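## Task

Get the yellow and the green supplement bottles upright into the room belonging to arm3 and arm4, away from the wall opening, and leave the drink can upright on top of the same furniture it stands on now. A tray with a load on it travels down one lane without help, and the emptied tray returns along the other lane. It counts as failed if either bottle or the drink can is in contact with a roller lane at a moment when no gripper is holding it. Anything that stays in place only because a robot holds it at the end is not counted as done. Finish by opening the grippers and moving the arms away.

## Robot and tools

Setup: four identical i2rt Big YAM arms named arm1, arm2, arm3 and arm4. arm1 and arm2 share one room, arm3 and arm4 the other, with an opening in the wall between them and two roller lanes carrying trays across. Every arm has six revolute joints, a two-finger gripper and a wrist camera. Two fixed room cameras exist as well: cam_arm1_arm2 and cam_arm3_arm4 (672x504 images). Wrist cameras arm1_cam_wrist to arm4_cam_wrist are 504x504 fisheye. With joints 1 and 6 at zero and the hand level and facing forward, the wrist camera rides above the hand looking toward the fingertips. Reach is roughly 1.0 m from the joint 1 axis.

Frames: one shared scene frame, origin on the floor, +z up, metres. The hand point lies midway between the fingertips; its z axis runs along the fingers and the fingers close along its y axis. Camera calibrations (K, distortion, T_world_to_cam) are given in this frame and can be a few degrees and millimetres off.

execute_actions: argument "actions" is a list holding either one action or nothing. An action is an object keyed by arm name ("arm1".."arm4"); each value has one key "joints", a dict of absolute joint targets (not offsets) by name. Arms are listed separately, each with its own dict; include only the joints you want to command. All commanded motions begin at once and may finish at different times. Names and ranges: joint1_rad -2.879 to 2.879 (rotates the whole arm about its base, positive = counter-clockwise viewed from above, 0 = along the direction the base faces); joint2_rad 0 to 3.141 (shoulder; 0 = upper arm pointing back, near horizontal, increasing raises it then tips it forward); joint3_rad 0 to 3.019 (elbow; 0 = fully folded, increasing opens); joint4_rad -1.692 to 1.57 (hand pitch, positive tilts fingers up); joint5_rad -1.57 to 1.57 (hand yaw, positive toward the arm's right); joint6_rad -2.094 to 2.094 (hand roll, positive clockwise when viewed from behind the hand); gripper_m 0 to 0.093 metres, the fingertip gap as an absolute target. Arrival tolerances are about ±0.045, 0.14, 0.09, 0.055, 0.03, 0.035 rad and 0.003 m respectively. Optional "cameras": list of camera names or ["all"]; omitted or null gives every camera, [] gives none. An invalid key, value or camera name rejects the whole call and nothing moves. An empty actions list just reports state and images. Joints run at different speeds, so the hand can sweep a wide arc between postures; plan intermediate postures.

wait: "seconds" 0 to 10; commands nothing new, returns state and images.
zoom_image: "camera" plus "region" [x0, y0, x1, y1] in pixels of that camera's most recent full image, top-left origin, at most 504x504.
read_manual: optional "section", only "licences"; moves nothing.
finished_scene: "scene" 1 or 2; irreversible, reports success and loads the next task. Call it only once the goal holds with grippers open and arms clear.

Result lines: joint_positions gives current joint values. A "pictures" line lists the order of the returned images. joint_status reports how each commanded joint of the last accepted action ended: off_target (came to rest short and may still push), contact_stop or time_out (target dropped, joint holds where it stopped; after time_out a joint may keep a nearby target and keep pushing, shown in on_its_own), not_followed (a safety check withheld that arm's joint targets; a "joint command not followed" line with a "cause:" explains; the gripper part still runs, and withheld targets may be retried later). on_its_own lists uncommanded behaviour; "held at" is the target held, not the actual position. To stop a joint pushing, command it to its reported position. Joints left out of an action may still be driving toward earlier targets. A tiny change from the current position may produce no motion. A joint holding weight slowly sags. If a result reports a stop, remaining motion calls in that same reply are skipped.

Heat: holding loads or pushing warms motors. MOTOR HOT appears from 85 °C; at 100 °C the arm goes limp and drops (OVER-TEMPERATURE FAULT), and affected keys show limit_stop_at_motor_heat; resend targets after it cools. Some heat carries into the next scene.

The world keeps running while you compose a reply; the robot holds the last command meanwhile.

Avoid: pressing two arms together (fails and ends the run) or colliding them; the self/inter-arm check can react late and ignores fingers, gripper housings and wrist cameras. Arms do not stop on contact and can push very hard, so avoid driving into furniture or objects. Do not drop, slam or knock items, push anything off the work area or onto the floor, or let the bottles or can rest on a roller lane unheld. Loose objects may occasionally get a brief nudge; recheck before finishing.

Each tool is called after ">>>" as name(argument=value, ...), one argument or row to a line, values as JSON.

## Session

>>> execute_actions(
  actions=[],
)

Scene clock: 0.00 s.
Motor temperatures (°C, as the motors report them): arm1=[18 17 20 17 18 19] | arm2=[18 19 19 21 19 19] | arm3=[18 21 18 19 20 21] | arm4=[18 21 19 19 19 21]
arm1.joint_positions: joint1_rad=-0.410 joint2_rad=+0.431 joint3_rad=+1.317 joint4_rad=-1.310 joint5_rad=-0.117 joint6_rad=-0.388 gripper_m=+0.095
arm1.joint_status: not commanded
arm1.hand: x=-1.1089 y=-0.4334 z=+1.4597 quat_wxyz=(-0.482, +0.601, -0.590, -0.243) (m; scene frame)
arm2.joint_positions: joint1_rad=+0.319 joint2_rad=+0.530 joint3_rad=+1.635 joint4_rad=-1.576 joint5_rad=+0.050 joint6_rad=+0.497 gripper_m=+0.094
arm2.joint_status: not commanded
arm2.hand: x=-1.6375 y=+0.1660 z=+1.5566 quat_wxyz=(-0.485, -0.070, -0.849, -0.196) (m; scene frame)
arm3.joint_positions: joint1_rad=+0.416 joint2_rad=+0.319 joint3_rad=+1.707 joint4_rad=-1.162 joint5_rad=-0.214 joint6_rad=+0.690 gripper_m=+0.094
arm3.joint_status: not commanded
arm3.hand: x=+1.1380 y=-0.6272 z=+1.6662 quat_wxyz=(-0.114, +0.438, -0.442, -0.774) (m; scene frame)
arm4.joint_positions: joint1_rad=+0.769 joint2_rad=+0.334 joint3_rad=+1.385 joint4_rad=-1.210 joint5_rad=-0.280 joint6_rad=+0.665 gripper_m=+0.095
arm4.joint_status: not commanded
arm4.hand: x=+1.7103 y=+0.0232 z=+1.5646 quat_wxyz=(+0.499, +0.745, +0.123, -0.424) (m; scene frame)
pictures: arm1_cam_wrist, arm2_cam_wrist, arm3_cam_wrist, arm4_cam_wrist, cam_arm1_arm2, cam_arm3_arm4
Images, in order (width x height): arm1_cam_wrist 504x504, arm2_cam_wrist 504x504, arm3_cam_wrist 504x504, arm4_cam_wrist 504x504, cam_arm1_arm2 672x504, cam_arm3_arm4 672x504.

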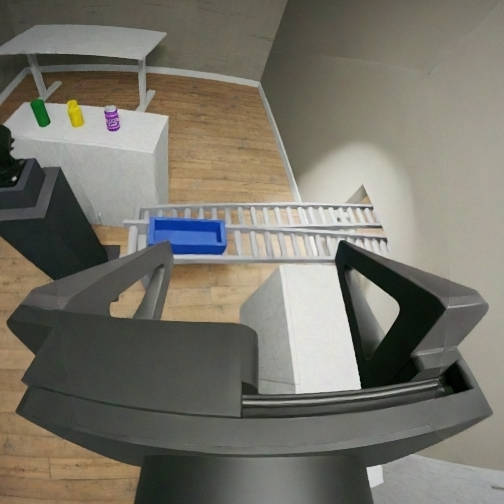

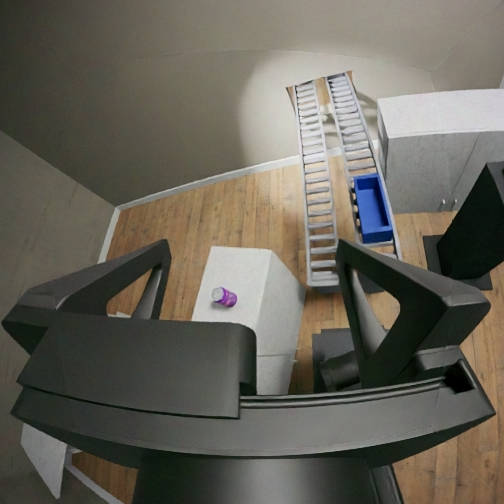

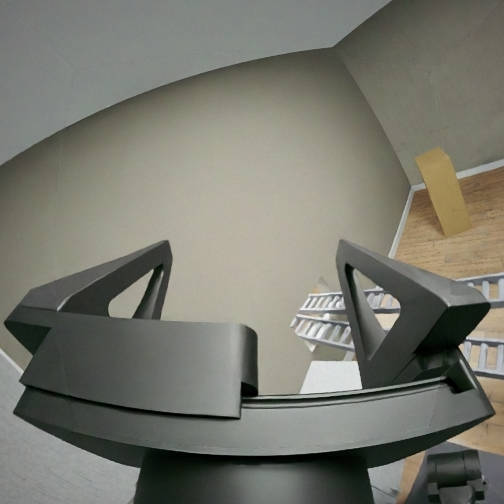

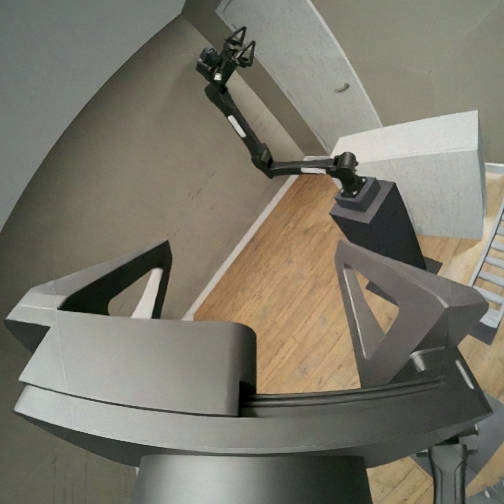

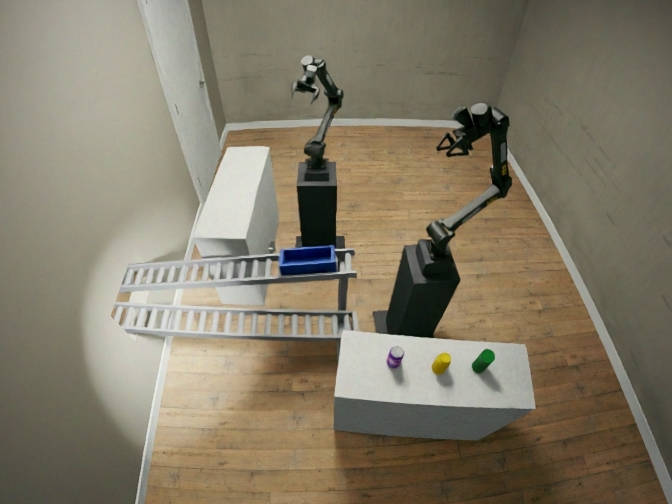

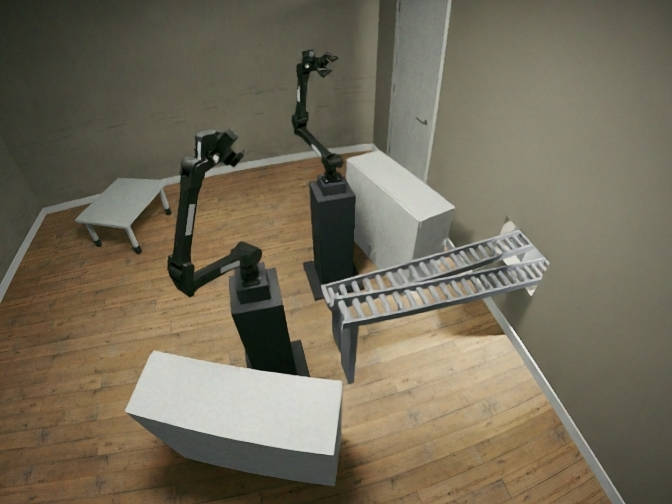

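>>> execute_actions(
  actions=[
    {"arm2":{"joints":{"joint1_rad":1.0,"joint2_rad":1.9,"joint3_rad":1.53,"joint4_rad":-1.2,"joint5_rad":0,"joint6_rad":0}}},
  ],
  cameras=["arm2_cam_wrist","cam_arm1_arm2"],
)

Scene clock: 3.30 s.
Motor temperatures (°C, as the motors report them): arm1=[18 17 21 17 18 19] | arm2=[18 19 20 21 19 19] | arm3=[18 21 18 19 20 21] | arm4=[18 21 20 19 19 21]
arm1.joint_positions: joint1_rad=-0.410 joint2_rad=+0.431 joint3_rad=+1.317 joint4_rad=-1.310 joint5_rad=-0.117 joint6_rad=-0.388 gripper_m=+0.095
arm1.joint_status: not commanded
arm1.hand: x=-1.1089 y=-0.4334 z=+1.4597 quat_wxyz=(-0.482, +0.601, -0.590, -0.243) (m; scene frame)
arm2.joint_positions: joint1_rad=+1.008 joint2_rad=+1.909 joint3_rad=+1.521 joint4_rad=-1.205 joint5_rad=+0.003 joint6_rad=+0.009 gripper_m=+0.094
arm2.joint_status: all done
arm2.hand: x=-1.4729 y=+0.6152 z=+1.0201 quat_wxyz=(+0.009, +0.497, -0.868, +0.009) (m; scene frame)
arm3.joint_positions: joint1_rad=+0.416 joint2_rad=+0.319 joint3_rad=+1.707 joint4_rad=-1.162 joint5_rad=-0.214 joint6_rad=+0.690 gripper_m=+0.094
arm3.joint_status: not commanded
arm3.hand: x=+1.1380 y=-0.6272 z=+1.6662 quat_wxyz=(-0.114, +0.438, -0.442, -0.774) (m; scene frame)
arm4.joint_positions: joint1_rad=+0.769 joint2_rad=+0.334 joint3_rad=+1.385 joint4_rad=-1.210 joint5_rad=-0.280 joint6_rad=+0.665 gripper_m=+0.095
arm4.joint_status: not commanded
arm4.hand: x=+1.7103 y=+0.0232 z=+1.5646 quat_wxyz=(+0.499, +0.745, +0.123, -0.424) (m; scene frame)
pictures: arm2_cam_wrist, cam_arm1_arm2
camera_calibration (this result's frames):
arm2_cam_wrist: T_world_to_cam=[[0.857756, -0.514051, 0.0024999, 1.57825], [-0.407369, -0.676762, 0.613224, -0.810714], [-0.313536, -0.527015, -0.789905, 0.793464], [0, 0, 0, 1]] pos_world=[-1.43523, 0.680805, 1.11996]
Images, in order (width x height): arm2_cam_wrist 504x504, cam_arm1_arm2 672x504.

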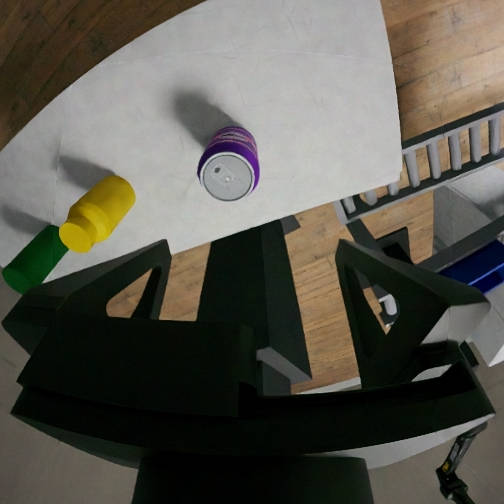

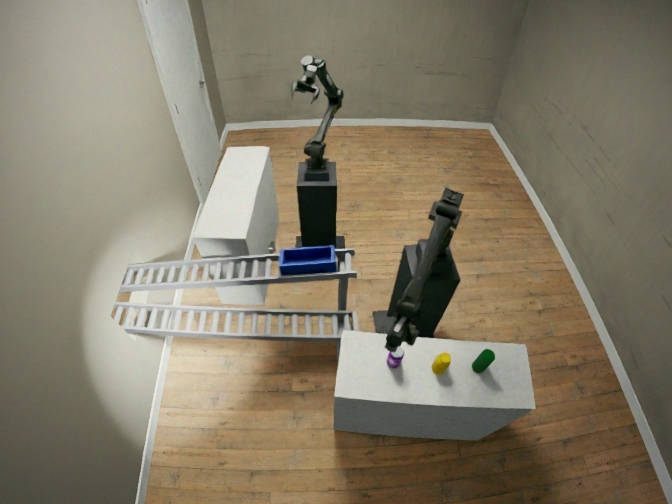

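>>> execute_actions(
  actions=[
    {"arm2":{"joints":{"joint1_rad":1.33}}},
  ],
  cameras=["arm2_cam_wrist"],
)

>>> execute_actions(
  actions=[
    {"arm2":{"joints":{"joint2_rad":2.04,"joint3_rad":1.365,"joint4_rad":-0.9}}},
  ],
  cameras=["arm2_cam_wrist","cam_arm1_arm2"],
)

Scene clock: 6.37 s.
Motor temperatures (°C, as the motors report them): arm1=[18 18 22 17 18 19] | arm2=[18 19 20 21 19 19] | arm3=[18 21 19 19 20 21] | arm4=[18 21 20 19 19 21]
arm1.joint_positions: joint1_rad=-0.410 joint2_rad=+0.431 joint3_rad=+1.317 joint4_rad=-1.310 joint5_rad=-0.117 joint6_rad=-0.388 gripper_m=+0.095
arm1.joint_status: not commanded
arm1.hand: x=-1.1089 y=-0.4334 z=+1.4597 quat_wxyz=(-0.482, +0.601, -0.590, -0.243) (m; scene frame)
arm2.joint_positions: joint1_rad=+1.325 joint2_rad=+1.909 joint3_rad=+1.521 joint4_rad=-1.205 joint5_rad=+0.000 joint6_rad=+0.006 gripper_m=+0.094
arm2.joint_status: all done
arm2.hand: x=-1.6384 y=+0.6782 z=+1.0196 quat_wxyz=(+0.009, +0.629, -0.777, +0.009) (m; scene frame)
arm3.joint_positions: joint1_rad=+0.416 joint2_rad=+0.319 joint3_rad=+1.707 joint4_rad=-1.162 joint5_rad=-0.214 joint6_rad=+0.690 gripper_m=+0.094
arm3.joint_status: not commanded
arm3.hand: x=+1.1380 y=-0.6272 z=+1.6662 quat_wxyz=(-0.114, +0.438, -0.442, -0.774) (m; scene frame)
arm4.joint_positions: joint1_rad=+0.769 joint2_rad=+0.334 joint3_rad=+1.385 joint4_rad=-1.210 joint5_rad=-0.280 joint6_rad=+0.665 gripper_m=+0.095
arm4.joint_status: not commanded
arm4.hand: x=+1.7103 y=+0.0232 z=+1.5646 quat_wxyz=(+0.499, +0.745, +0.123, -0.424) (m; scene frame)
pictures: arm2_cam_wrist
camera_calibration (this result's frames):
arm2_cam_wrist: T_world_to_cam=[[0.97583, -0.218527, -0.00140846, 1.74969], [-0.171646, -0.770441, 0.613969, -0.386265], [-0.135254, -0.598888, -0.789329, 1.11461], [0, 0, 0, 1]] pos_world=[-1.62294, 0.752286, 1.11941]
Images, in order (width x height): arm2_cam_wrist 504x504.

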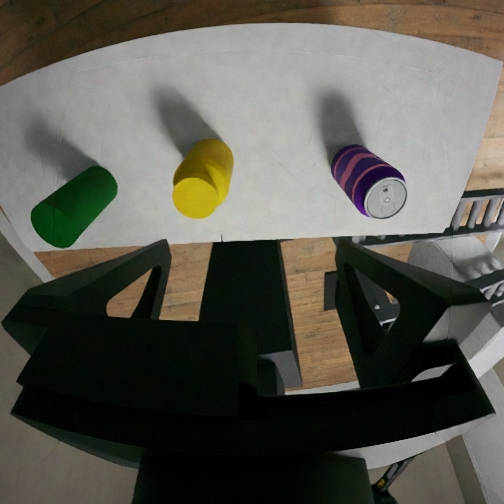

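Scene clock: 7.50 s.
Motor temperatures (°C, as the motors report them): arm1=[18 18 22 17 18 19] | arm2=[18 19 20 21 19 19] | arm3=[18 21 19 19 20 21] | arm4=[18 21 20 19 19 21]
arm1.joint_positions: joint1_rad=-0.410 joint2_rad=+0.431 joint3_rad=+1.317 joint4_rad=-1.310 joint5_rad=-0.117 joint6_rad=-0.388 gripper_m=+0.095
arm1.joint_status: not commanded
arm1.hand: x=-1.1089 y=-0.4334 z=+1.4597 quat_wxyz=(-0.482, +0.601, -0.590, -0.243) (m; scene frame)
arm2.joint_positions: joint1_rad=+1.321 joint2_rad=+2.029 joint3_rad=+1.372 joint4_rad=-0.915 joint5_rad=-0.004 joint6_rad=+0.003 gripper_m=+0.094
arm2.joint_status: all done
arm2.hand: x=-1.6385 y=+0.6706 z=+0.9057 quat_wxyz=(+0.002, +0.629, -0.777, +0.000) (m; scene frame)
arm3.joint_positions: joint1_rad=+0.416 joint2_rad=+0.319 joint3_rad=+1.707 joint4_rad=-1.162 joint5_rad=-0.214 joint6_rad=+0.690 gripper_m=+0.094
arm3.joint_status: not commanded
arm3.hand: x=+1.1380 y=-0.6272 z=+1.6662 quat_wxyz=(-0.114, +0.438, -0.442, -0.774) (m; scene frame)
arm4.joint_positions: joint1_rad=+0.769 joint2_rad=+0.334 joint3_rad=+1.385 joint4_rad=-1.210 joint5_rad=-0.280 joint6_rad=+0.665 gripper_m=+0.095
arm4.joint_status: not commanded
arm4.hand: x=+1.7103 y=+0.0232 z=+1.5646 quat_wxyz=(+0.499, +0.745, +0.123, -0.424) (m; scene frame)
pictures: arm2_cam_wrist, cam_arm1_arm2
camera_calibration (this result's frames):
arm2_cam_wrist: T_world_to_cam=[[0.975831, -0.218455, -0.00558463, 1.75164], [-0.172052, -0.783807, 0.596695, -0.298257], [-0.134728, -0.581313, -0.802449, 1.02113], [0, 0, 0, 1]] pos_world=[-1.62304, 0.742473, 1.00715]
Images, in order (width x height): arm2_cam_wrist 504x504, cam_arm1_arm2 672x504.

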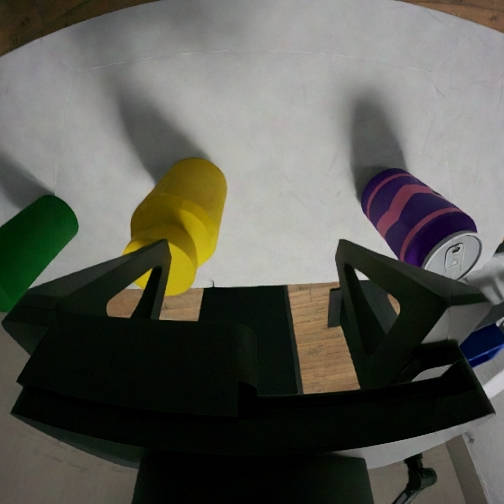

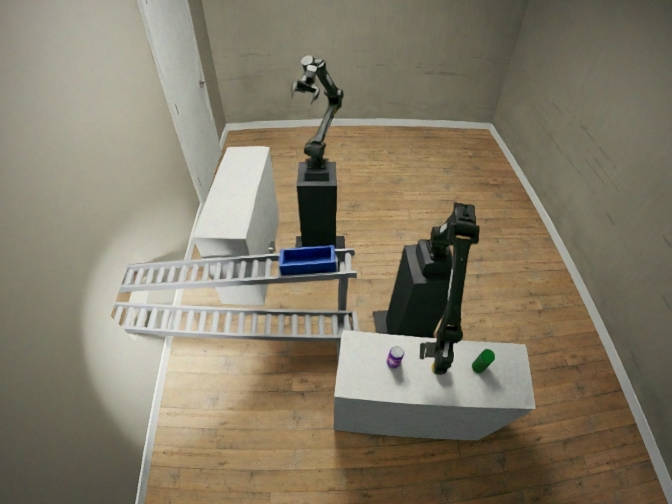

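>>> execute_actions(
  actions=[
    {"arm2":{"joints":{"joint1_rad":1.41,"joint2_rad":1.98,"joint3_rad":1.43,"joint4_rad":-1.02}}},
  ],
  cameras=[],
)

>>> execute_actions(
  actions=[
    {"arm2":{"joints":{"joint2_rad":2.14,"joint3_rad":1.35,"joint4_rad":-0.78}}},
  ],
  cameras=["arm2_cam_wrist"],
)

Scene clock: 9.33 s.
Motor temperatures (°C, as the motors report them): arm1=[18 18 22 17 18 19] | arm2=[18 20 21 21 19 19] | arm3=[18 21 19 19 20 21] | arm4=[18 21 20 19 19 21]
arm1.joint_positions: joint1_rad=-0.410 joint2_rad=+0.431 joint3_rad=+1.317 joint4_rad=-1.310 joint5_rad=-0.117 joint6_rad=-0.388 gripper_m=+0.095
arm1.joint_status: not commanded
arm1.hand: x=-1.1089 y=-0.4334 z=+1.4597 quat_wxyz=(-0.482, +0.601, -0.590, -0.243) (m; scene frame)
arm2.joint_positions: joint1_rad=+1.416 joint2_rad=+1.999 joint3_rad=+1.385 joint4_rad=-1.008 joint5_rad=-0.003 joint6_rad=+0.003 gripper_m=+0.094
arm2.joint_status: all done
arm2.hand: x=-1.6914 y=+0.6667 z=+0.9255 quat_wxyz=(+0.021, +0.665, -0.746, +0.018) (m; scene frame)
arm3.joint_positions: joint1_rad=+0.416 joint2_rad=+0.319 joint3_rad=+1.707 joint4_rad=-1.162 joint5_rad=-0.214 joint6_rad=+0.690 gripper_m=+0.094
arm3.joint_status: not commanded
arm3.hand: x=+1.1380 y=-0.6272 z=+1.6662 quat_wxyz=(-0.114, +0.438, -0.442, -0.774) (m; scene frame)
arm4.joint_positions: joint1_rad=+0.769 joint2_rad=+0.334 joint3_rad=+1.385 joint4_rad=-1.210 joint5_rad=-0.280 joint6_rad=+0.665 gripper_m=+0.095
arm4.joint_status: not commanded
arm4.hand: x=+1.7103 y=+0.0232 z=+1.5646 quat_wxyz=(+0.499, +0.745, +0.123, -0.424) (m; scene frame)
pictures: none
No camera images: the call's "cameras" was empty. Leave "cameras" out to get every camera's image.

Scene clock: 10.33 s.
Motor temperatures (°C, as the motors report them): arm1=[18 18 22 17 18 19] | arm2=[18 20 21 21 19 19] | arm3=[18 21 19 19 20 21] | arm4=[18 21 20 19 19 21]
arm1.joint_positions: joint1_rad=-0.410 joint2_rad=+0.431 joint3_rad=+1.317 joint4_rad=-1.310 joint5_rad=-0.117 joint6_rad=-0.388 gripper_m=+0.095
arm1.joint_status: not commanded
arm1.hand: x=-1.1089 y=-0.4334 z=+1.4597 quat_wxyz=(-0.482, +0.601, -0.590, -0.243) (m; scene frame)
arm2.joint_positions: joint1_rad=+1.415 joint2_rad=+2.147 joint3_rad=+1.349 joint4_rad=-0.792 joint5_rad=-0.003 joint6_rad=+0.003 gripper_m=+0.094
arm2.joint_status: all done
arm2.hand: x=-1.6902 y=+0.6731 z=+0.8363 quat_wxyz=(+0.009, +0.665, -0.747, +0.007) (m; scene frame)
arm3.joint_positions: joint1_rad=+0.416 joint2_rad=+0.319 joint3_rad=+1.707 joint4_rad=-1.162 joint5_rad=-0.214 joint6_rad=+0.690 gripper_m=+0.094
arm3.joint_status: not commanded
arm3.hand: x=+1.1380 y=-0.6272 z=+1.6662 quat_wxyz=(-0.114, +0.438, -0.442, -0.774) (m; scene frame)
arm4.joint_positions: joint1_rad=+0.769 joint2_rad=+0.334 joint3_rad=+1.385 joint4_rad=-1.210 joint5_rad=-0.280 joint6_rad=+0.665 gripper_m=+0.095
arm4.joint_status: not commanded
arm4.hand: x=+1.7103 y=+0.0232 z=+1.5646 quat_wxyz=(+0.499, +0.745, +0.123, -0.424) (m; scene frame)
pictures: arm2_cam_wrist
camera_calibration (this result's frames):
arm2_cam_wrist: T_world_to_cam=[[0.991998, -0.126174, -0.00447121, 1.76652], [-0.0970976, -0.785074, 0.611744, -0.14877], [-0.0806964, -0.606415, -0.791043, 1.05866], [0, 0, 0, 1]] pos_world=[-1.6814, 0.748081, 0.936354]
Images, in order (width x height): arm2_cam_wrist 504x504.

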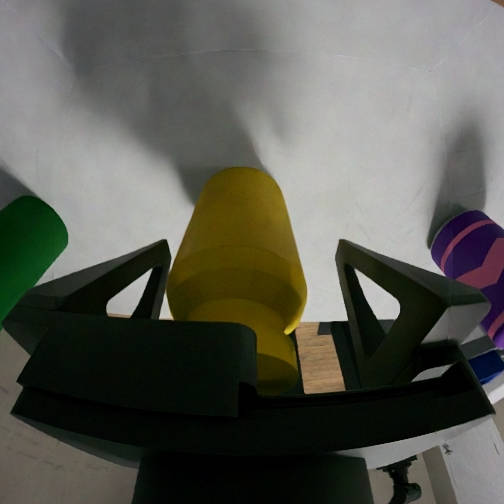

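>>> execute_actions(
  actions=[
    {"arm2":{"joints":{"gripper_m":0.0}},"arm1":{"joints":{"joint1_rad":0,"joint2_rad":2.1,"joint3_rad":2.17,"joint4_rad":-1.65,"joint5_rad":0,"joint6_rad":0}}},
  ],
  cameras=["arm1_cam_wrist","cam_arm1_arm2"],
)

Scene clock: 13.17 s.
Motor temperatures (°C, as the motors report them): arm1=[18 18 23 17 18 19] | arm2=[18 20 21 21 19 19] | arm3=[18 21 19 19 20 21] | arm4=[18 21 21 19 19 21]
arm1.joint_positions: joint1_rad=-0.004 joint2_rad=+2.111 joint3_rad=+2.142 joint4_rad=-1.636 joint5_rad=-0.003 joint6_rad=-0.010 gripper_m=+0.095
arm1.joint_status: all done
arm1.hand: x=-1.1451 y=+0.0489 z=+1.0972 quat_wxyz=(+0.019, +0.698, -0.716, +0.011) (m; scene frame)
arm2.joint_positions: joint1_rad=+1.415 joint2_rad=+2.147 joint3_rad=+1.349 joint4_rad=-0.792 joint5_rad=-0.002 joint6_rad=+0.003 gripper_m=+0.065
arm2.joint_status: gripper_m off_target (ended at +0.065, target +0.000)
arm2.hand: x=-1.6898 y=+0.6731 z=+0.8363 quat_wxyz=(+0.008, +0.665, -0.747, +0.007) (m; scene frame)
arm3.joint_positions: joint1_rad=+0.416 joint2_rad=+0.319 joint3_rad=+1.707 joint4_rad=-1.162 joint5_rad=-0.214 joint6_rad=+0.690 gripper_m=+0.094
arm3.joint_status: not commanded
arm3.hand: x=+1.1380 y=-0.6272 z=+1.6662 quat_wxyz=(-0.114, +0.438, -0.442, -0.774) (m; scene frame)
arm4.joint_positions: joint1_rad=+0.769 joint2_rad=+0.334 joint3_rad=+1.385 joint4_rad=-1.210 joint5_rad=-0.280 joint6_rad=+0.665 gripper_m=+0.095
arm4.joint_status: not commanded
arm4.hand: x=+1.7103 y=+0.0232 z=+1.5646 quat_wxyz=(+0.499, +0.745, +0.123, -0.424) (m; scene frame)
pictures: arm1_cam_wrist, cam_arm1_arm2
camera_calibration (this result's frames):
arm1_cam_wrist: T_world_to_cam=[[0.999454, -0.0213548, -0.0252062, 1.17628], [-0.000847026, -0.779306, 0.626644, -0.646197], [-0.0330252, -0.62628, -0.778898, 0.970774], [0, 0, 0, 1]] pos_world=[-1.14413, 0.129511, 1.19072]
Images, in order (width x height): arm1_cam_wrist 504x504, cam_arm1_arm2 672x504.

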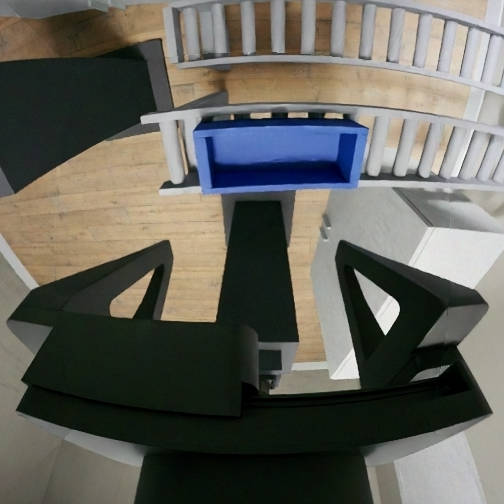

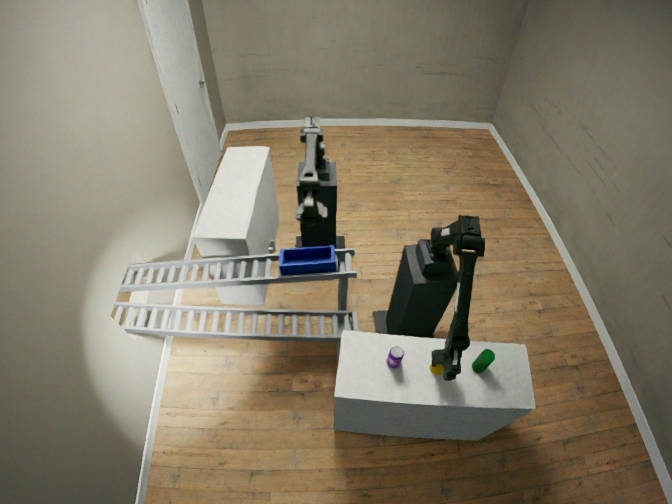

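>>> execute_actions(
  actions=[
    {"arm2":{"joints":{"joint2_rad":1.9,"joint3_rad":1.53,"joint4_rad":-1.2}},"arm1":{"joints":{"joint1_rad":-0.3,"joint6_rad":-0.3,"joint2_rad":2.25,"joint3_rad":1.85,"joint4_rad":-1.17}}},
  ],
  cameras=["arm1_cam_wrist"],
)

Scene clock: 15.73 s.
Motor temperatures (°C, as the motors report them): arm1=[18 18 24 17 18 19] | arm2=[18 20 21 21 19 19] | arm3=[18 21 19 19 20 21] | arm4=[18 21 21 19 19 21]
arm1.joint_positions: joint1_rad=-0.298 joint2_rad=+2.260 joint3_rad=+1.825 joint4_rad=-1.184 joint5_rad=+0.002 joint6_rad=-0.290 gripper_m=+0.095
arm1.joint_status: all done
arm1.hand: x=-0.9590 y=+0.0146 z=+0.8827 quat_wxyz=(+0.026, +0.693, -0.720, +0.011) (m; scene frame)
arm2.joint_positions: joint1_rad=+1.415 joint2_rad=+1.910 joint3_rad=+1.507 joint4_rad=-1.188 joint5_rad=-0.002 joint6_rad=+0.003 gripper_m=+0.065
arm2.joint_status: all done
arm2.hand: x=-1.6888 y=+0.6848 z=+1.0136 quat_wxyz=(+0.009, +0.665, -0.747, +0.008) (m; scene frame)
arm3.joint_positions: joint1_rad=+0.416 joint2_rad=+0.319 joint3_rad=+1.707 joint4_rad=-1.162 joint5_rad=-0.214 joint6_rad=+0.690 gripper_m=+0.094
arm3.joint_status: not commanded
arm3.hand: x=+1.1380 y=-0.6272 z=+1.6662 quat_wxyz=(-0.114, +0.438, -0.442, -0.774) (m; scene frame)
arm4.joint_positions: joint1_rad=+0.769 joint2_rad=+0.334 joint3_rad=+1.385 joint4_rad=-1.210 joint5_rad=-0.280 joint6_rad=+0.665 gripper_m=+0.095
arm4.joint_status: not commanded
arm4.hand: x=+1.7103 y=+0.0232 z=+1.5646 quat_wxyz=(+0.499, +0.745, +0.123, -0.424) (m; scene frame)
pictures: arm1_cam_wrist
camera_calibration (this result's frames):
arm1_cam_wrist: T_world_to_cam=[[0.998797, -0.03504, -0.0342915, 0.991736], [-0.00530911, -0.772619, 0.634848, -0.549954], [-0.0487393, -0.633903, -0.771876, 0.7672], [0, 0, 0, 1]] pos_world=[-0.956071, 0.0961763, 0.975328]
Images, in order (width x height): arm1_cam_wrist 504x504.

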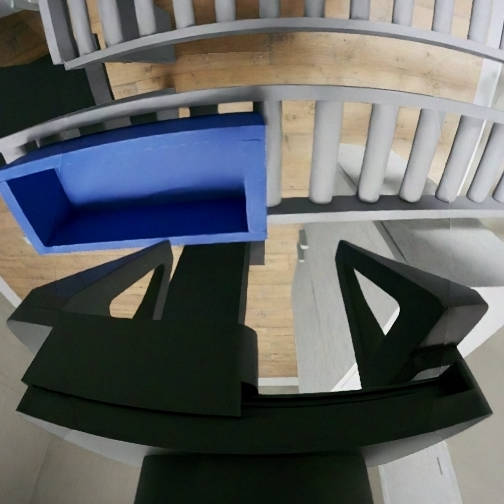

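>>> execute_actions(
  actions=[
    {"arm1":{"joints":{"joint2_rad":2.36,"joint3_rad":1.78,"joint4_rad":-0.97}}},
  ],
  cameras=["arm1_cam_wrist"],
)

Scene clock: 17.17 s.
Motor temperatures (°C, as the motors report them): arm1=[18 19 24 17 18 19] | arm2=[18 20 21 21 19 19] | arm3=[18 21 19 19 20 21] | arm4=[18 21 21 19 19 21]
arm1.joint_positions: joint1_rad=-0.298 joint2_rad=+2.386 joint3_rad=+1.767 joint4_rad=-0.985 joint5_rad=+0.002 joint6_rad=-0.290 gripper_m=+0.095
arm1.joint_status: all done
arm1.hand: x=-0.9608 y=+0.0114 z=+0.7831 quat_wxyz=(+0.020, +0.693, -0.720, +0.008) (m; scene frame)
arm2.joint_positions: joint1_rad=+1.415 joint2_rad=+1.910 joint3_rad=+1.507 joint4_rad=-1.188 joint5_rad=-0.002 joint6_rad=+0.003 gripper_m=+0.065
arm2.joint_status: not commanded
arm2.hand: x=-1.6888 y=+0.6848 z=+1.0136 quat_wxyz=(+0.009, +0.665, -0.747, +0.008) (m; scene frame)
arm3.joint_positions: joint1_rad=+0.416 joint2_rad=+0.319 joint3_rad=+1.707 joint4_rad=-1.162 joint5_rad=-0.214 joint6_rad=+0.690 gripper_m=+0.094
arm3.joint_status: not commanded
arm3.hand: x=+1.1380 y=-0.6272 z=+1.6662 quat_wxyz=(-0.114, +0.438, -0.442, -0.774) (m; scene frame)
arm4.joint_positions: joint1_rad=+0.769 joint2_rad=+0.334 joint3_rad=+1.385 joint4_rad=-1.210 joint5_rad=-0.280 joint6_rad=+0.665 gripper_m=+0.095
arm4.joint_status: not commanded
arm4.hand: x=+1.7103 y=+0.0232 z=+1.5646 quat_wxyz=(+0.499, +0.745, +0.123, -0.424) (m; scene frame)
pictures: arm1_cam_wrist
camera_calibration (this result's frames):
arm1_cam_wrist: T_world_to_cam=[[0.998948, -0.0346825, -0.0299871, 0.986743], [-0.00840437, -0.78148, 0.623873, -0.483518], [-0.0450718, -0.622965, -0.78095, 0.698751], [0, 0, 0, 1]] pos_world=[-0.958275, 0.0916603, 0.876933]
Images, in order (width x height): arm1_cam_wrist 504x504.

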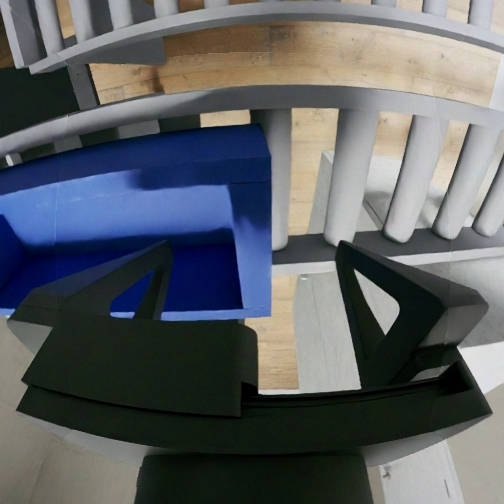

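>>> execute_actions(
  actions=[
    {"arm1":{"joints":{"gripper_m":0}},"arm2":{"joints":{"joint1_rad":-0.19,"joint2_rad":2.2,"joint3_rad":1.99,"joint4_rad":-1.33}}},
  ],
  cameras=["arm2_cam_wrist","cam_arm1_arm2"],
)

Scene clock: 19.43 s.
Motor temperatures (°C, as the motors report them): arm1=[18 19 24 17 18 19] | arm2=[18 21 22 21 19 19] | arm3=[18 21 19 19 20 21] | arm4=[18 21 21 19 19 21]
arm1.joint_positions: joint1_rad=-0.306 joint2_rad=+2.385 joint3_rad=+1.761 joint4_rad=-0.981 joint5_rad=-0.002 joint6_rad=-0.292 gripper_m=+0.001
arm1.joint_status: all done
arm1.hand: x=-0.9573 y=+0.0083 z=+0.7816 quat_wxyz=(+0.021, +0.691, -0.723, +0.006) (m; scene frame)
arm2.joint_positions: joint1_rad=-0.192 joint2_rad=+2.230 joint3_rad=+1.964 joint4_rad=-1.319 joint5_rad=-0.001 joint6_rad=-0.010 gripper_m=+0.065
arm2.joint_status: all done
arm2.hand: x=-1.0871 y=+0.0296 z=+0.9895 quat_wxyz=(+0.006, -0.070, -0.998, +0.001) (m; scene frame)
arm3.joint_positions: joint1_rad=+0.416 joint2_rad=+0.319 joint3_rad=+1.707 joint4_rad=-1.162 joint5_rad=-0.214 joint6_rad=+0.690 gripper_m=+0.094
arm3.joint_status: not commanded
arm3.hand: x=+1.1380 y=-0.6272 z=+1.6662 quat_wxyz=(-0.114, +0.438, -0.442, -0.774) (m; scene frame)
arm4.joint_positions: joint1_rad=+0.769 joint2_rad=+0.334 joint3_rad=+1.385 joint4_rad=-1.210 joint5_rad=-0.280 joint6_rad=+0.665 gripper_m=+0.095
arm4.joint_status: not commanded
arm4.hand: x=+1.7103 y=+0.0232 z=+1.5646 quat_wxyz=(+0.499, +0.745, +0.123, -0.424) (m; scene frame)
pictures: arm2_cam_wrist, cam_arm1_arm2
camera_calibration (this result's frames):
arm2_cam_wrist: T_world_to_cam=[[-0.148882, -0.988853, -0.00181137, -0.129585], [-0.788557, 0.11762, 0.603609, -1.45947], [-0.596668, 0.0912948, -0.797279, 0.262889], [0, 0, 0, 1]] pos_world=[-1.01331, 0.0195208, 1.09031]
Images, in order (width x height): arm2_cam_wrist 504x504, cam_arm1_arm2 672x504.

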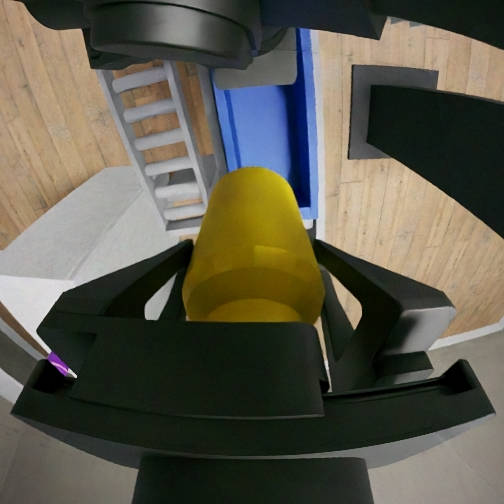

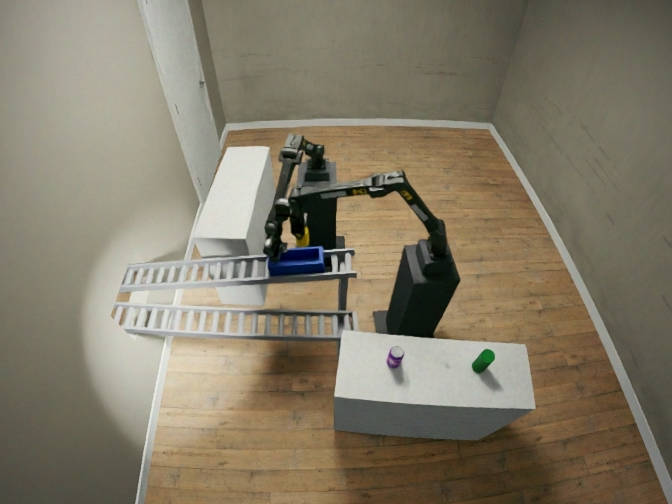

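>>> execute_actions(
  actions=[
    {"arm2":{"joints":{"joint6_rad":-1.4,"joint1_rad":-0.2}}},
  ],
  cameras=[],
)

>>> execute_actions(
  actions=[
    {"arm2":{"joints":{"joint2_rad":2.42,"joint3_rad":2.03,"joint4_rad":-1.15}}},
  ],
  cameras=["arm2_cam_wrist","cam_arm1_arm2"],
)

Scene clock: 22.13 s.
Motor temperatures (°C, as the motors report them): arm1=[18 19 24 17 18 19] | arm2=[18 21 22 21 19 19] | arm3=[18 21 19 19 20 21] | arm4=[18 21 21 19 19 21]
arm1.joint_positions: joint1_rad=-0.306 joint2_rad=+2.385 joint3_rad=+1.761 joint4_rad=-0.981 joint5_rad=-0.002 joint6_rad=-0.292 gripper_m=+0.001
arm1.joint_status: not commanded
arm1.hand: x=-0.9573 y=+0.0083 z=+0.7816 quat_wxyz=(+0.021, +0.691, -0.723, +0.006) (m; scene frame)
arm2.joint_positions: joint1_rad=-0.192 joint2_rad=+2.230 joint3_rad=+1.964 joint4_rad=-1.319 joint5_rad=-0.001 joint6_rad=-1.391 gripper_m=+0.065
arm2.joint_status: all done
arm2.hand: x=-1.0871 y=+0.0296 z=+0.9895 quat_wxyz=(+0.005, +0.581, -0.814, -0.004) (m; scene frame)
arm3.joint_positions: joint1_rad=+0.416 joint2_rad=+0.319 joint3_rad=+1.707 joint4_rad=-1.162 joint5_rad=-0.214 joint6_rad=+0.690 gripper_m=+0.094
arm3.joint_status: not commanded
arm3.hand: x=+1.1380 y=-0.6272 z=+1.6662 quat_wxyz=(-0.114, +0.438, -0.442, -0.774) (m; scene frame)
arm4.joint_positions: joint1_rad=+0.769 joint2_rad=+0.334 joint3_rad=+1.385 joint4_rad=-1.210 joint5_rad=-0.280 joint6_rad=+0.665 gripper_m=+0.095
arm4.joint_status: not commanded
arm4.hand: x=+1.7103 y=+0.0232 z=+1.5646 quat_wxyz=(+0.499, +0.745, +0.123, -0.424) (m; scene frame)
pictures: none
No camera images: the call's "cameras" was empty. Leave "cameras" out to get every camera's image.

Scene clock: 24.23 s.
Motor temperatures (°C, as the motors report them): arm1=[18 20 24 17 18 19] | arm2=[18 21 23 21 19 19] | arm3=[18 21 19 19 20 21] | arm4=[18 21 21 19 19 21]
arm1.joint_positions: joint1_rad=-0.306 joint2_rad=+2.385 joint3_rad=+1.761 joint4_rad=-0.981 joint5_rad=-0.002 joint6_rad=-0.292 gripper_m=+0.001
arm1.joint_status: not commanded
arm1.hand: x=-0.9573 y=+0.0083 z=+0.7816 quat_wxyz=(+0.021, +0.691, -0.723, +0.006) (m; scene frame)
arm2.joint_positions: joint1_rad=-0.192 joint2_rad=+2.251 joint3_rad=+1.962 joint4_rad=-1.280 joint5_rad=-0.001 joint6_rad=-1.391 gripper_m=+0.065
arm2.joint_status: joint2_rad time_out (moved +0.020 of +0.190); joint4_rad time_out (moved +0.039 of +0.169); the others done
arm2.on_its_own: joint2_rad is held at +2.239, not at your +2.420, since a time_out; joint4_rad is held at -1.290, not at your -1.150, since a time_out
arm2.hand: x=-1.0804 y=+0.0285 z=+0.9750 quat_wxyz=(-0.001, +0.582, -0.814, +0.002) (m; scene frame)
arm3.joint_positions: joint1_rad=+0.416 joint2_rad=+0.319 joint3_rad=+1.707 joint4_rad=-1.162 joint5_rad=-0.214 joint6_rad=+0.690 gripper_m=+0.094
arm3.joint_status: not commanded
arm3.hand: x=+1.1380 y=-0.6272 z=+1.6662 quat_wxyz=(-0.114, +0.438, -0.442, -0.774) (m; scene frame)
arm4.joint_positions: joint1_rad=+0.769 joint2_rad=+0.334 joint3_rad=+1.385 joint4_rad=-1.210 joint5_rad=-0.280 joint6_rad=+0.665 gripper_m=+0.095
arm4.joint_status: not commanded
arm4.hand: x=+1.7103 y=+0.0232 z=+1.5646 quat_wxyz=(+0.499, +0.745, +0.123, -0.424) (m; scene frame)
pictures: arm2_cam_wrist, cam_arm1_arm2
joint command not followed: on one or more control steps a check withheld the commanded joint targets of the arm2 arm, and it was not sent them on those steps.
cause: the commanded joint targets would bring a part of the robot too close to another arm (this arm's wrist (the part past joint 4) and the other arm's forearm (the part past joint 3)); next, command targets that bring no part of the robot closer to that arm.
camera_calibration (this result's frames):
arm2_cam_wrist: T_world_to_cam=[[0.942885, -0.333119, -0.000141616, 1.02959], [-0.267701, -0.757972, 0.594823, -0.849066], [-0.198254, -0.560812, -0.803857, 0.710852], [0, 0, 0, 1]] pos_world=[-1.05716, 0.0980634, 1.07661]
Images, in order (width x height): arm2_cam_wrist 504x504, cam_arm1_arm2 672x504.

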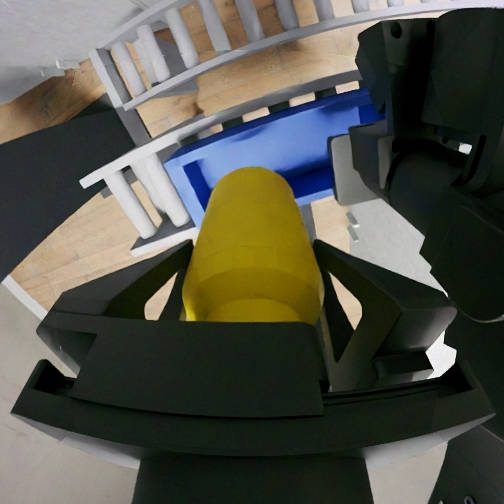

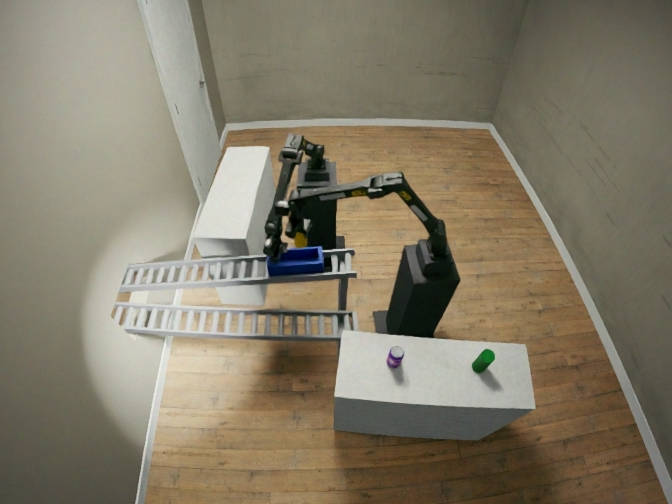

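>>> execute_actions(
  actions=[
    {"arm1":{"joints":{"joint2_rad":2.2,"joint3_rad":1.9,"joint4_rad":-1.2}}},
  ],
  cameras=[],
)

>>> execute_actions(
  actions=[
    {"arm1":{"joints":{"joint1_rad":-0.52,"joint5_rad":-0.4}}},
  ],
  cameras=[],
)

>>> execute_actions(
  actions=[
    {"arm1":{"joints":{"joint2_rad":2.43,"joint3_rad":1.94,"joint4_rad":-1.06}}},
  ],
  cameras=["arm1_cam_wrist","cam_arm1_arm2"],
)

Scene clock: 26.97 s.
Motor temperatures (°C, as the motors report them): arm1=[18 20 24 17 18 19] | arm2=[18 22 23 21 19 19] | arm3=[18 22 19 19 20 21] | arm4=[18 21 21 19 19 21]
arm1.joint_positions: joint1_rad=-0.306 joint2_rad=+2.385 joint3_rad=+1.761 joint4_rad=-0.981 joint5_rad=-0.002 joint6_rad=-0.292 gripper_m=+0.001
arm1.joint_status: joint2_rad time_out (moved +0.000 of -0.185); joint3_rad time_out (moved +0.000 of +0.139); joint4_rad time_out (moved +0.000 of -0.219)
arm1.on_its_own: joint2_rad is held at +2.385, not at your +2.200, since a time_out; joint3_rad is held at +1.761, not at your +1.900, since a time_out; joint4_rad is held at -0.981, not at your -1.200, since a time_out
arm1.hand: x=-0.9573 y=+0.0084 z=+0.7819 quat_wxyz=(+0.021, +0.691, -0.723, +0.006) (m; scene frame)
arm2.joint_positions: joint1_rad=-0.192 joint2_rad=+2.251 joint3_rad=+1.962 joint4_rad=-1.280 joint5_rad=-0.001 joint6_rad=-1.391 gripper_m=+0.065
arm2.joint_status: not commanded
arm2.on_its_own: joint2_rad is held at +2.239, not at your +2.420, since a time_out; joint4_rad is held at -1.290, not at your -1.150, since a time_out
arm2.hand: x=-1.0804 y=+0.0285 z=+0.9750 quat_wxyz=(-0.001, +0.582, -0.814, +0.002) (m; scene frame)
arm3.joint_positions: joint1_rad=+0.416 joint2_rad=+0.319 joint3_rad=+1.707 joint4_rad=-1.162 joint5_rad=-0.214 joint6_rad=+0.690 gripper_m=+0.094
arm3.joint_status: not commanded
arm3.hand: x=+1.1380 y=-0.6272 z=+1.6662 quat_wxyz=(-0.114, +0.438, -0.442, -0.774) (m; scene frame)
arm4.joint_positions: joint1_rad=+0.769 joint2_rad=+0.334 joint3_rad=+1.385 joint4_rad=-1.210 joint5_rad=-0.280 joint6_rad=+0.665 gripper_m=+0.095
arm4.joint_status: not commanded
arm4.hand: x=+1.7103 y=+0.0232 z=+1.5646 quat_wxyz=(+0.499, +0.745, +0.123, -0.424) (m; scene frame)
pictures: none
joint command not followed: on one or more control steps a check withheld the commanded joint targets of the arm1 arm, and it was not sent them on those steps.
cause: the commanded joint targets would bring a part of the robot too close to another arm (this arm's forearm (the part past joint 3) and the other arm's wrist (the part past joint 4)); next, command targets that bring no part of the robot closer to that arm.
No camera images: the call's "cameras" was empty. Leave "cameras" out to get every camera's image.

not run: a stop came earlier in this reply.

not run: a stop came earlier in this reply.

Move arm2 away first.

>>> execute_actions(
  actions=[
    {"arm2":{"joints":{"joint1_rad":0.3,"joint2_rad":2.1}}},
  ],
  cameras=[],
)

>>> execute_actions(
  actions=[
    {"arm1":{"joints":{"joint2_rad":2.2,"joint3_rad":1.9,"joint4_rad":-1.2}}},
  ],
  cameras=[],
)

>>> execute_actions(
  actions=[
    {"arm1":{"joints":{"joint1_rad":-0.52,"joint5_rad":-0.4}}},
  ],
  cameras=[],
)

>>> execute_actions(
  actions=[
    {"arm1":{"joints":{"joint2_rad":2.43,"joint3_rad":1.94,"joint4_rad":-1.06}}},
  ],
  cameras=["arm1_cam_wrist","cam_arm1_arm2"],
)

Scene clock: 29.33 s.
Motor temperatures (°C, as the motors report them): arm1=[18 20 24 17 18 19] | arm2=[18 22 23 21 19 19] | arm3=[18 22 19 19 20 21] | arm4=[18 21 21 19 19 21]
arm1.joint_positions: joint1_rad=-0.306 joint2_rad=+2.385 joint3_rad=+1.761 joint4_rad=-0.981 joint5_rad=-0.002 joint6_rad=-0.292 gripper_m=+0.001
arm1.joint_status: not commanded
arm1.on_its_own: joint2_rad is held at +2.385, not at your +2.200, since a time_out; joint3_rad is held at +1.761, not at your +1.900, since a time_out; joint4_rad is held at -0.981, not at your -1.200, since a time_out
arm1.hand: x=-0.9573 y=+0.0084 z=+0.7819 quat_wxyz=(+0.021, +0.691, -0.723, +0.006) (m; scene frame)
arm2.joint_positions: joint1_rad=+0.299 joint2_rad=+2.113 joint3_rad=+1.956 joint4_rad=-1.280 joint5_rad=-0.001 joint6_rad=-1.392 gripper_m=+0.065
arm2.joint_status: all done
arm2.on_its_own: joint4_rad is held at -1.290, not at your -1.150, since a time_out
arm2.hand: x=-1.1063 y=+0.3598 z=+1.0627 quat_wxyz=(-0.057, +0.761, -0.646, +0.035) (m; scene frame)
arm3.joint_positions: joint1_rad=+0.416 joint2_rad=+0.319 joint3_rad=+1.707 joint4_rad=-1.162 joint5_rad=-0.214 joint6_rad=+0.690 gripper_m=+0.094
arm3.joint_status: not commanded
arm3.hand: x=+1.1380 y=-0.6272 z=+1.6662 quat_wxyz=(-0.114, +0.438, -0.442, -0.774) (m; scene frame)
arm4.joint_positions: joint1_rad=+0.769 joint2_rad=+0.334 joint3_rad=+1.385 joint4_rad=-1.210 joint5_rad=-0.280 joint6_rad=+0.665 gripper_m=+0.095
arm4.joint_status: not commanded
arm4.hand: x=+1.7103 y=+0.0232 z=+1.5646 quat_wxyz=(+0.499, +0.745, +0.123, -0.424) (m; scene frame)
pictures: none
No camera images: the call's "cameras" was empty. Leave "cameras" out to get every camera's image.

Scene clock: 30.73 s.
Motor temperatures (°C, as the motors report them): arm1=[18 20 24 17 18 19] | arm2=[18 22 23 21 19 19] | arm3=[18 22 19 19 20 21] | arm4=[18 21 21 19 19 21]
arm1.joint_positions: joint1_rad=-0.306 joint2_rad=+2.206 joint3_rad=+1.881 joint4_rad=-1.187 joint5_rad=-0.002 joint6_rad=-0.292 gripper_m=+0.001
arm1.joint_status: all done
arm1.hand: x=-0.9453 y=+0.0397 z=+0.9367 quat_wxyz=(-0.020, +0.691, -0.723, -0.015) (m; scene frame)
arm2.joint_positions: joint1_rad=+0.299 joint2_rad=+2.113 joint3_rad=+1.956 joint4_rad=-1.280 joint5_rad=-0.001 joint6_rad=-1.392 gripper_m=+0.065
arm2.joint_status: not commanded
arm2.on_its_own: joint4_rad is held at -1.290, not at your -1.150, since a time_out
arm2.hand: x=-1.1063 y=+0.3598 z=+1.0627 quat_wxyz=(-0.057, +0.761, -0.646, +0.035) (m; scene frame)
arm3.joint_positions: joint1_rad=+0.416 joint2_rad=+0.319 joint3_rad=+1.707 joint4_rad=-1.162 joint5_rad=-0.214 joint6_rad=+0.690 gripper_m=+0.094
arm3.joint_status: not commanded
arm3.hand: x=+1.1380 y=-0.6272 z=+1.6662 quat_wxyz=(-0.114, +0.438, -0.442, -0.774) (m; scene frame)
arm4.joint_positions: joint1_rad=+0.769 joint2_rad=+0.334 joint3_rad=+1.385 joint4_rad=-1.210 joint5_rad=-0.280 joint6_rad=+0.665 gripper_m=+0.095
arm4.joint_status: not commanded
arm4.hand: x=+1.7103 y=+0.0232 z=+1.5646 quat_wxyz=(+0.499, +0.745, +0.123, -0.424) (m; scene frame)
pictures: none
No camera images: the call's "cameras" was empty. Leave "cameras" out to get every camera's image.

Scene clock: 32.40 s.
Motor temperatures (°C, as the motors report them): arm1=[18 21 24 17 18 19] | arm2=[18 22 23 21 19 19] | arm3=[18 22 19 19 20 21] | arm4=[18 21 21 19 19 21]
arm1.joint_positions: joint1_rad=-0.516 joint2_rad=+2.206 joint3_rad=+1.881 joint4_rad=-1.187 joint5_rad=-0.397 joint6_rad=-0.292 gripper_m=+0.001
arm1.joint_status: all done
arm1.hand: x=-0.8738 y=+0.0129 z=+0.9497 quat_wxyz=(+0.050, +0.603, -0.772, -0.195) (m; scene frame)
arm2.joint_positions: joint1_rad=+0.299 joint2_rad=+2.113 joint3_rad=+1.956 joint4_rad=-1.280 joint5_rad=-0.001 joint6_rad=-1.392 gripper_m=+0.065
arm2.joint_status: not commanded
arm2.on_its_own: joint4_rad is held at -1.290, not at your -1.150, since a time_out
arm2.hand: x=-1.1063 y=+0.3598 z=+1.0627 quat_wxyz=(-0.057, +0.761, -0.646, +0.035) (m; scene frame)
arm3.joint_positions: joint1_rad=+0.416 joint2_rad=+0.319 joint3_rad=+1.707 joint4_rad=-1.162 joint5_rad=-0.214 joint6_rad=+0.690 gripper_m=+0.094
arm3.joint_status: not commanded
arm3.hand: x=+1.1380 y=-0.6272 z=+1.6662 quat_wxyz=(-0.114, +0.438, -0.442, -0.774) (m; scene frame)
arm4.joint_positions: joint1_rad=+0.769 joint2_rad=+0.334 joint3_rad=+1.385 joint4_rad=-1.210 joint5_rad=-0.280 joint6_rad=+0.665 gripper_m=+0.095
arm4.joint_status: not commanded
arm4.hand: x=+1.7103 y=+0.0232 z=+1.5646 quat_wxyz=(+0.499, +0.745, +0.123, -0.424) (m; scene frame)
pictures: none
No camera images: the call's "cameras" was empty. Leave "cameras" out to get every camera's image.

Scene clock: 33.80 s.
Motor temperatures (°C, as the motors report them): arm1=[18 21 25 17 18 19] | arm2=[18 22 23 21 19 19] | arm3=[18 22 19 19 20 21] | arm4=[18 21 21 19 19 21]
arm1.joint_positions: joint1_rad=-0.516 joint2_rad=+2.449 joint3_rad=+1.918 joint4_rad=-1.073 joint5_rad=-0.399 joint6_rad=-0.292 gripper_m=+0.001
arm1.joint_status: all done
arm1.hand: x=-0.8741 y=+0.0132 z=+0.8034 quat_wxyz=(+0.092, +0.596, -0.778, -0.179) (m; scene frame)
arm2.joint_positions: joint1_rad=+0.299 joint2_rad=+2.113 joint3_rad=+1.956 joint4_rad=-1.280 joint5_rad=-0.001 joint6_rad=-1.392 gripper_m=+0.065
arm2.joint_status: not commanded
arm2.on_its_own: joint4_rad is held at -1.290, not at your -1.150, since a time_out
arm2.hand: x=-1.1063 y=+0.3598 z=+1.0627 quat_wxyz=(-0.057, +0.761, -0.646, +0.035) (m; scene frame)
arm3.joint_positions: joint1_rad=+0.416 joint2_rad=+0.319 joint3_rad=+1.707 joint4_rad=-1.162 joint5_rad=-0.214 joint6_rad=+0.690 gripper_m=+0.094
arm3.joint_status: not commanded
arm3.hand: x=+1.1380 y=-0.6272 z=+1.6662 quat_wxyz=(-0.114, +0.438, -0.442, -0.774) (m; scene frame)
arm4.joint_positions: joint1_rad=+0.769 joint2_rad=+0.334 joint3_rad=+1.385 joint4_rad=-1.210 joint5_rad=-0.280 joint6_rad=+0.665 gripper_m=+0.095
arm4.joint_status: not commanded
arm4.hand: x=+1.7103 y=+0.0232 z=+1.5646 quat_wxyz=(+0.499, +0.745, +0.123, -0.424) (m; scene frame)
pictures: arm1_cam_wrist, cam_arm1_arm2
camera_calibration (this result's frames):
arm1_cam_wrist: T_world_to_cam=[[0.88981, -0.219608, -0.400014, 1.10517], [0.00124838, -0.875411, 0.483378, -0.371449], [-0.45633, -0.430614, -0.778675, 0.355785], [0, 0, 0, 1]] pos_world=[-0.82057, 0.0707389, 0.898674]
Images, in order (width x height): arm1_cam_wrist 504x504, cam_arm1_arm2 672x504.

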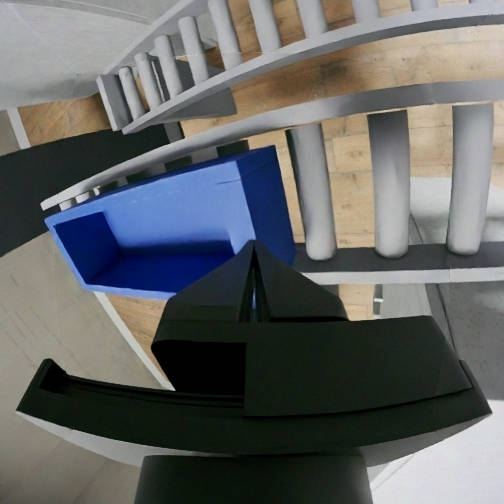

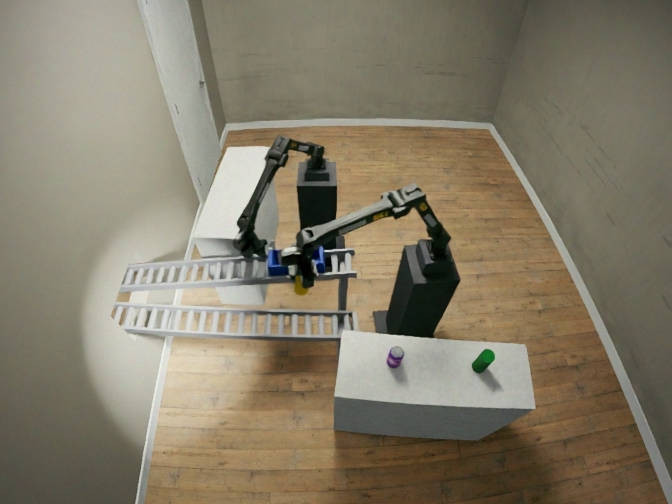

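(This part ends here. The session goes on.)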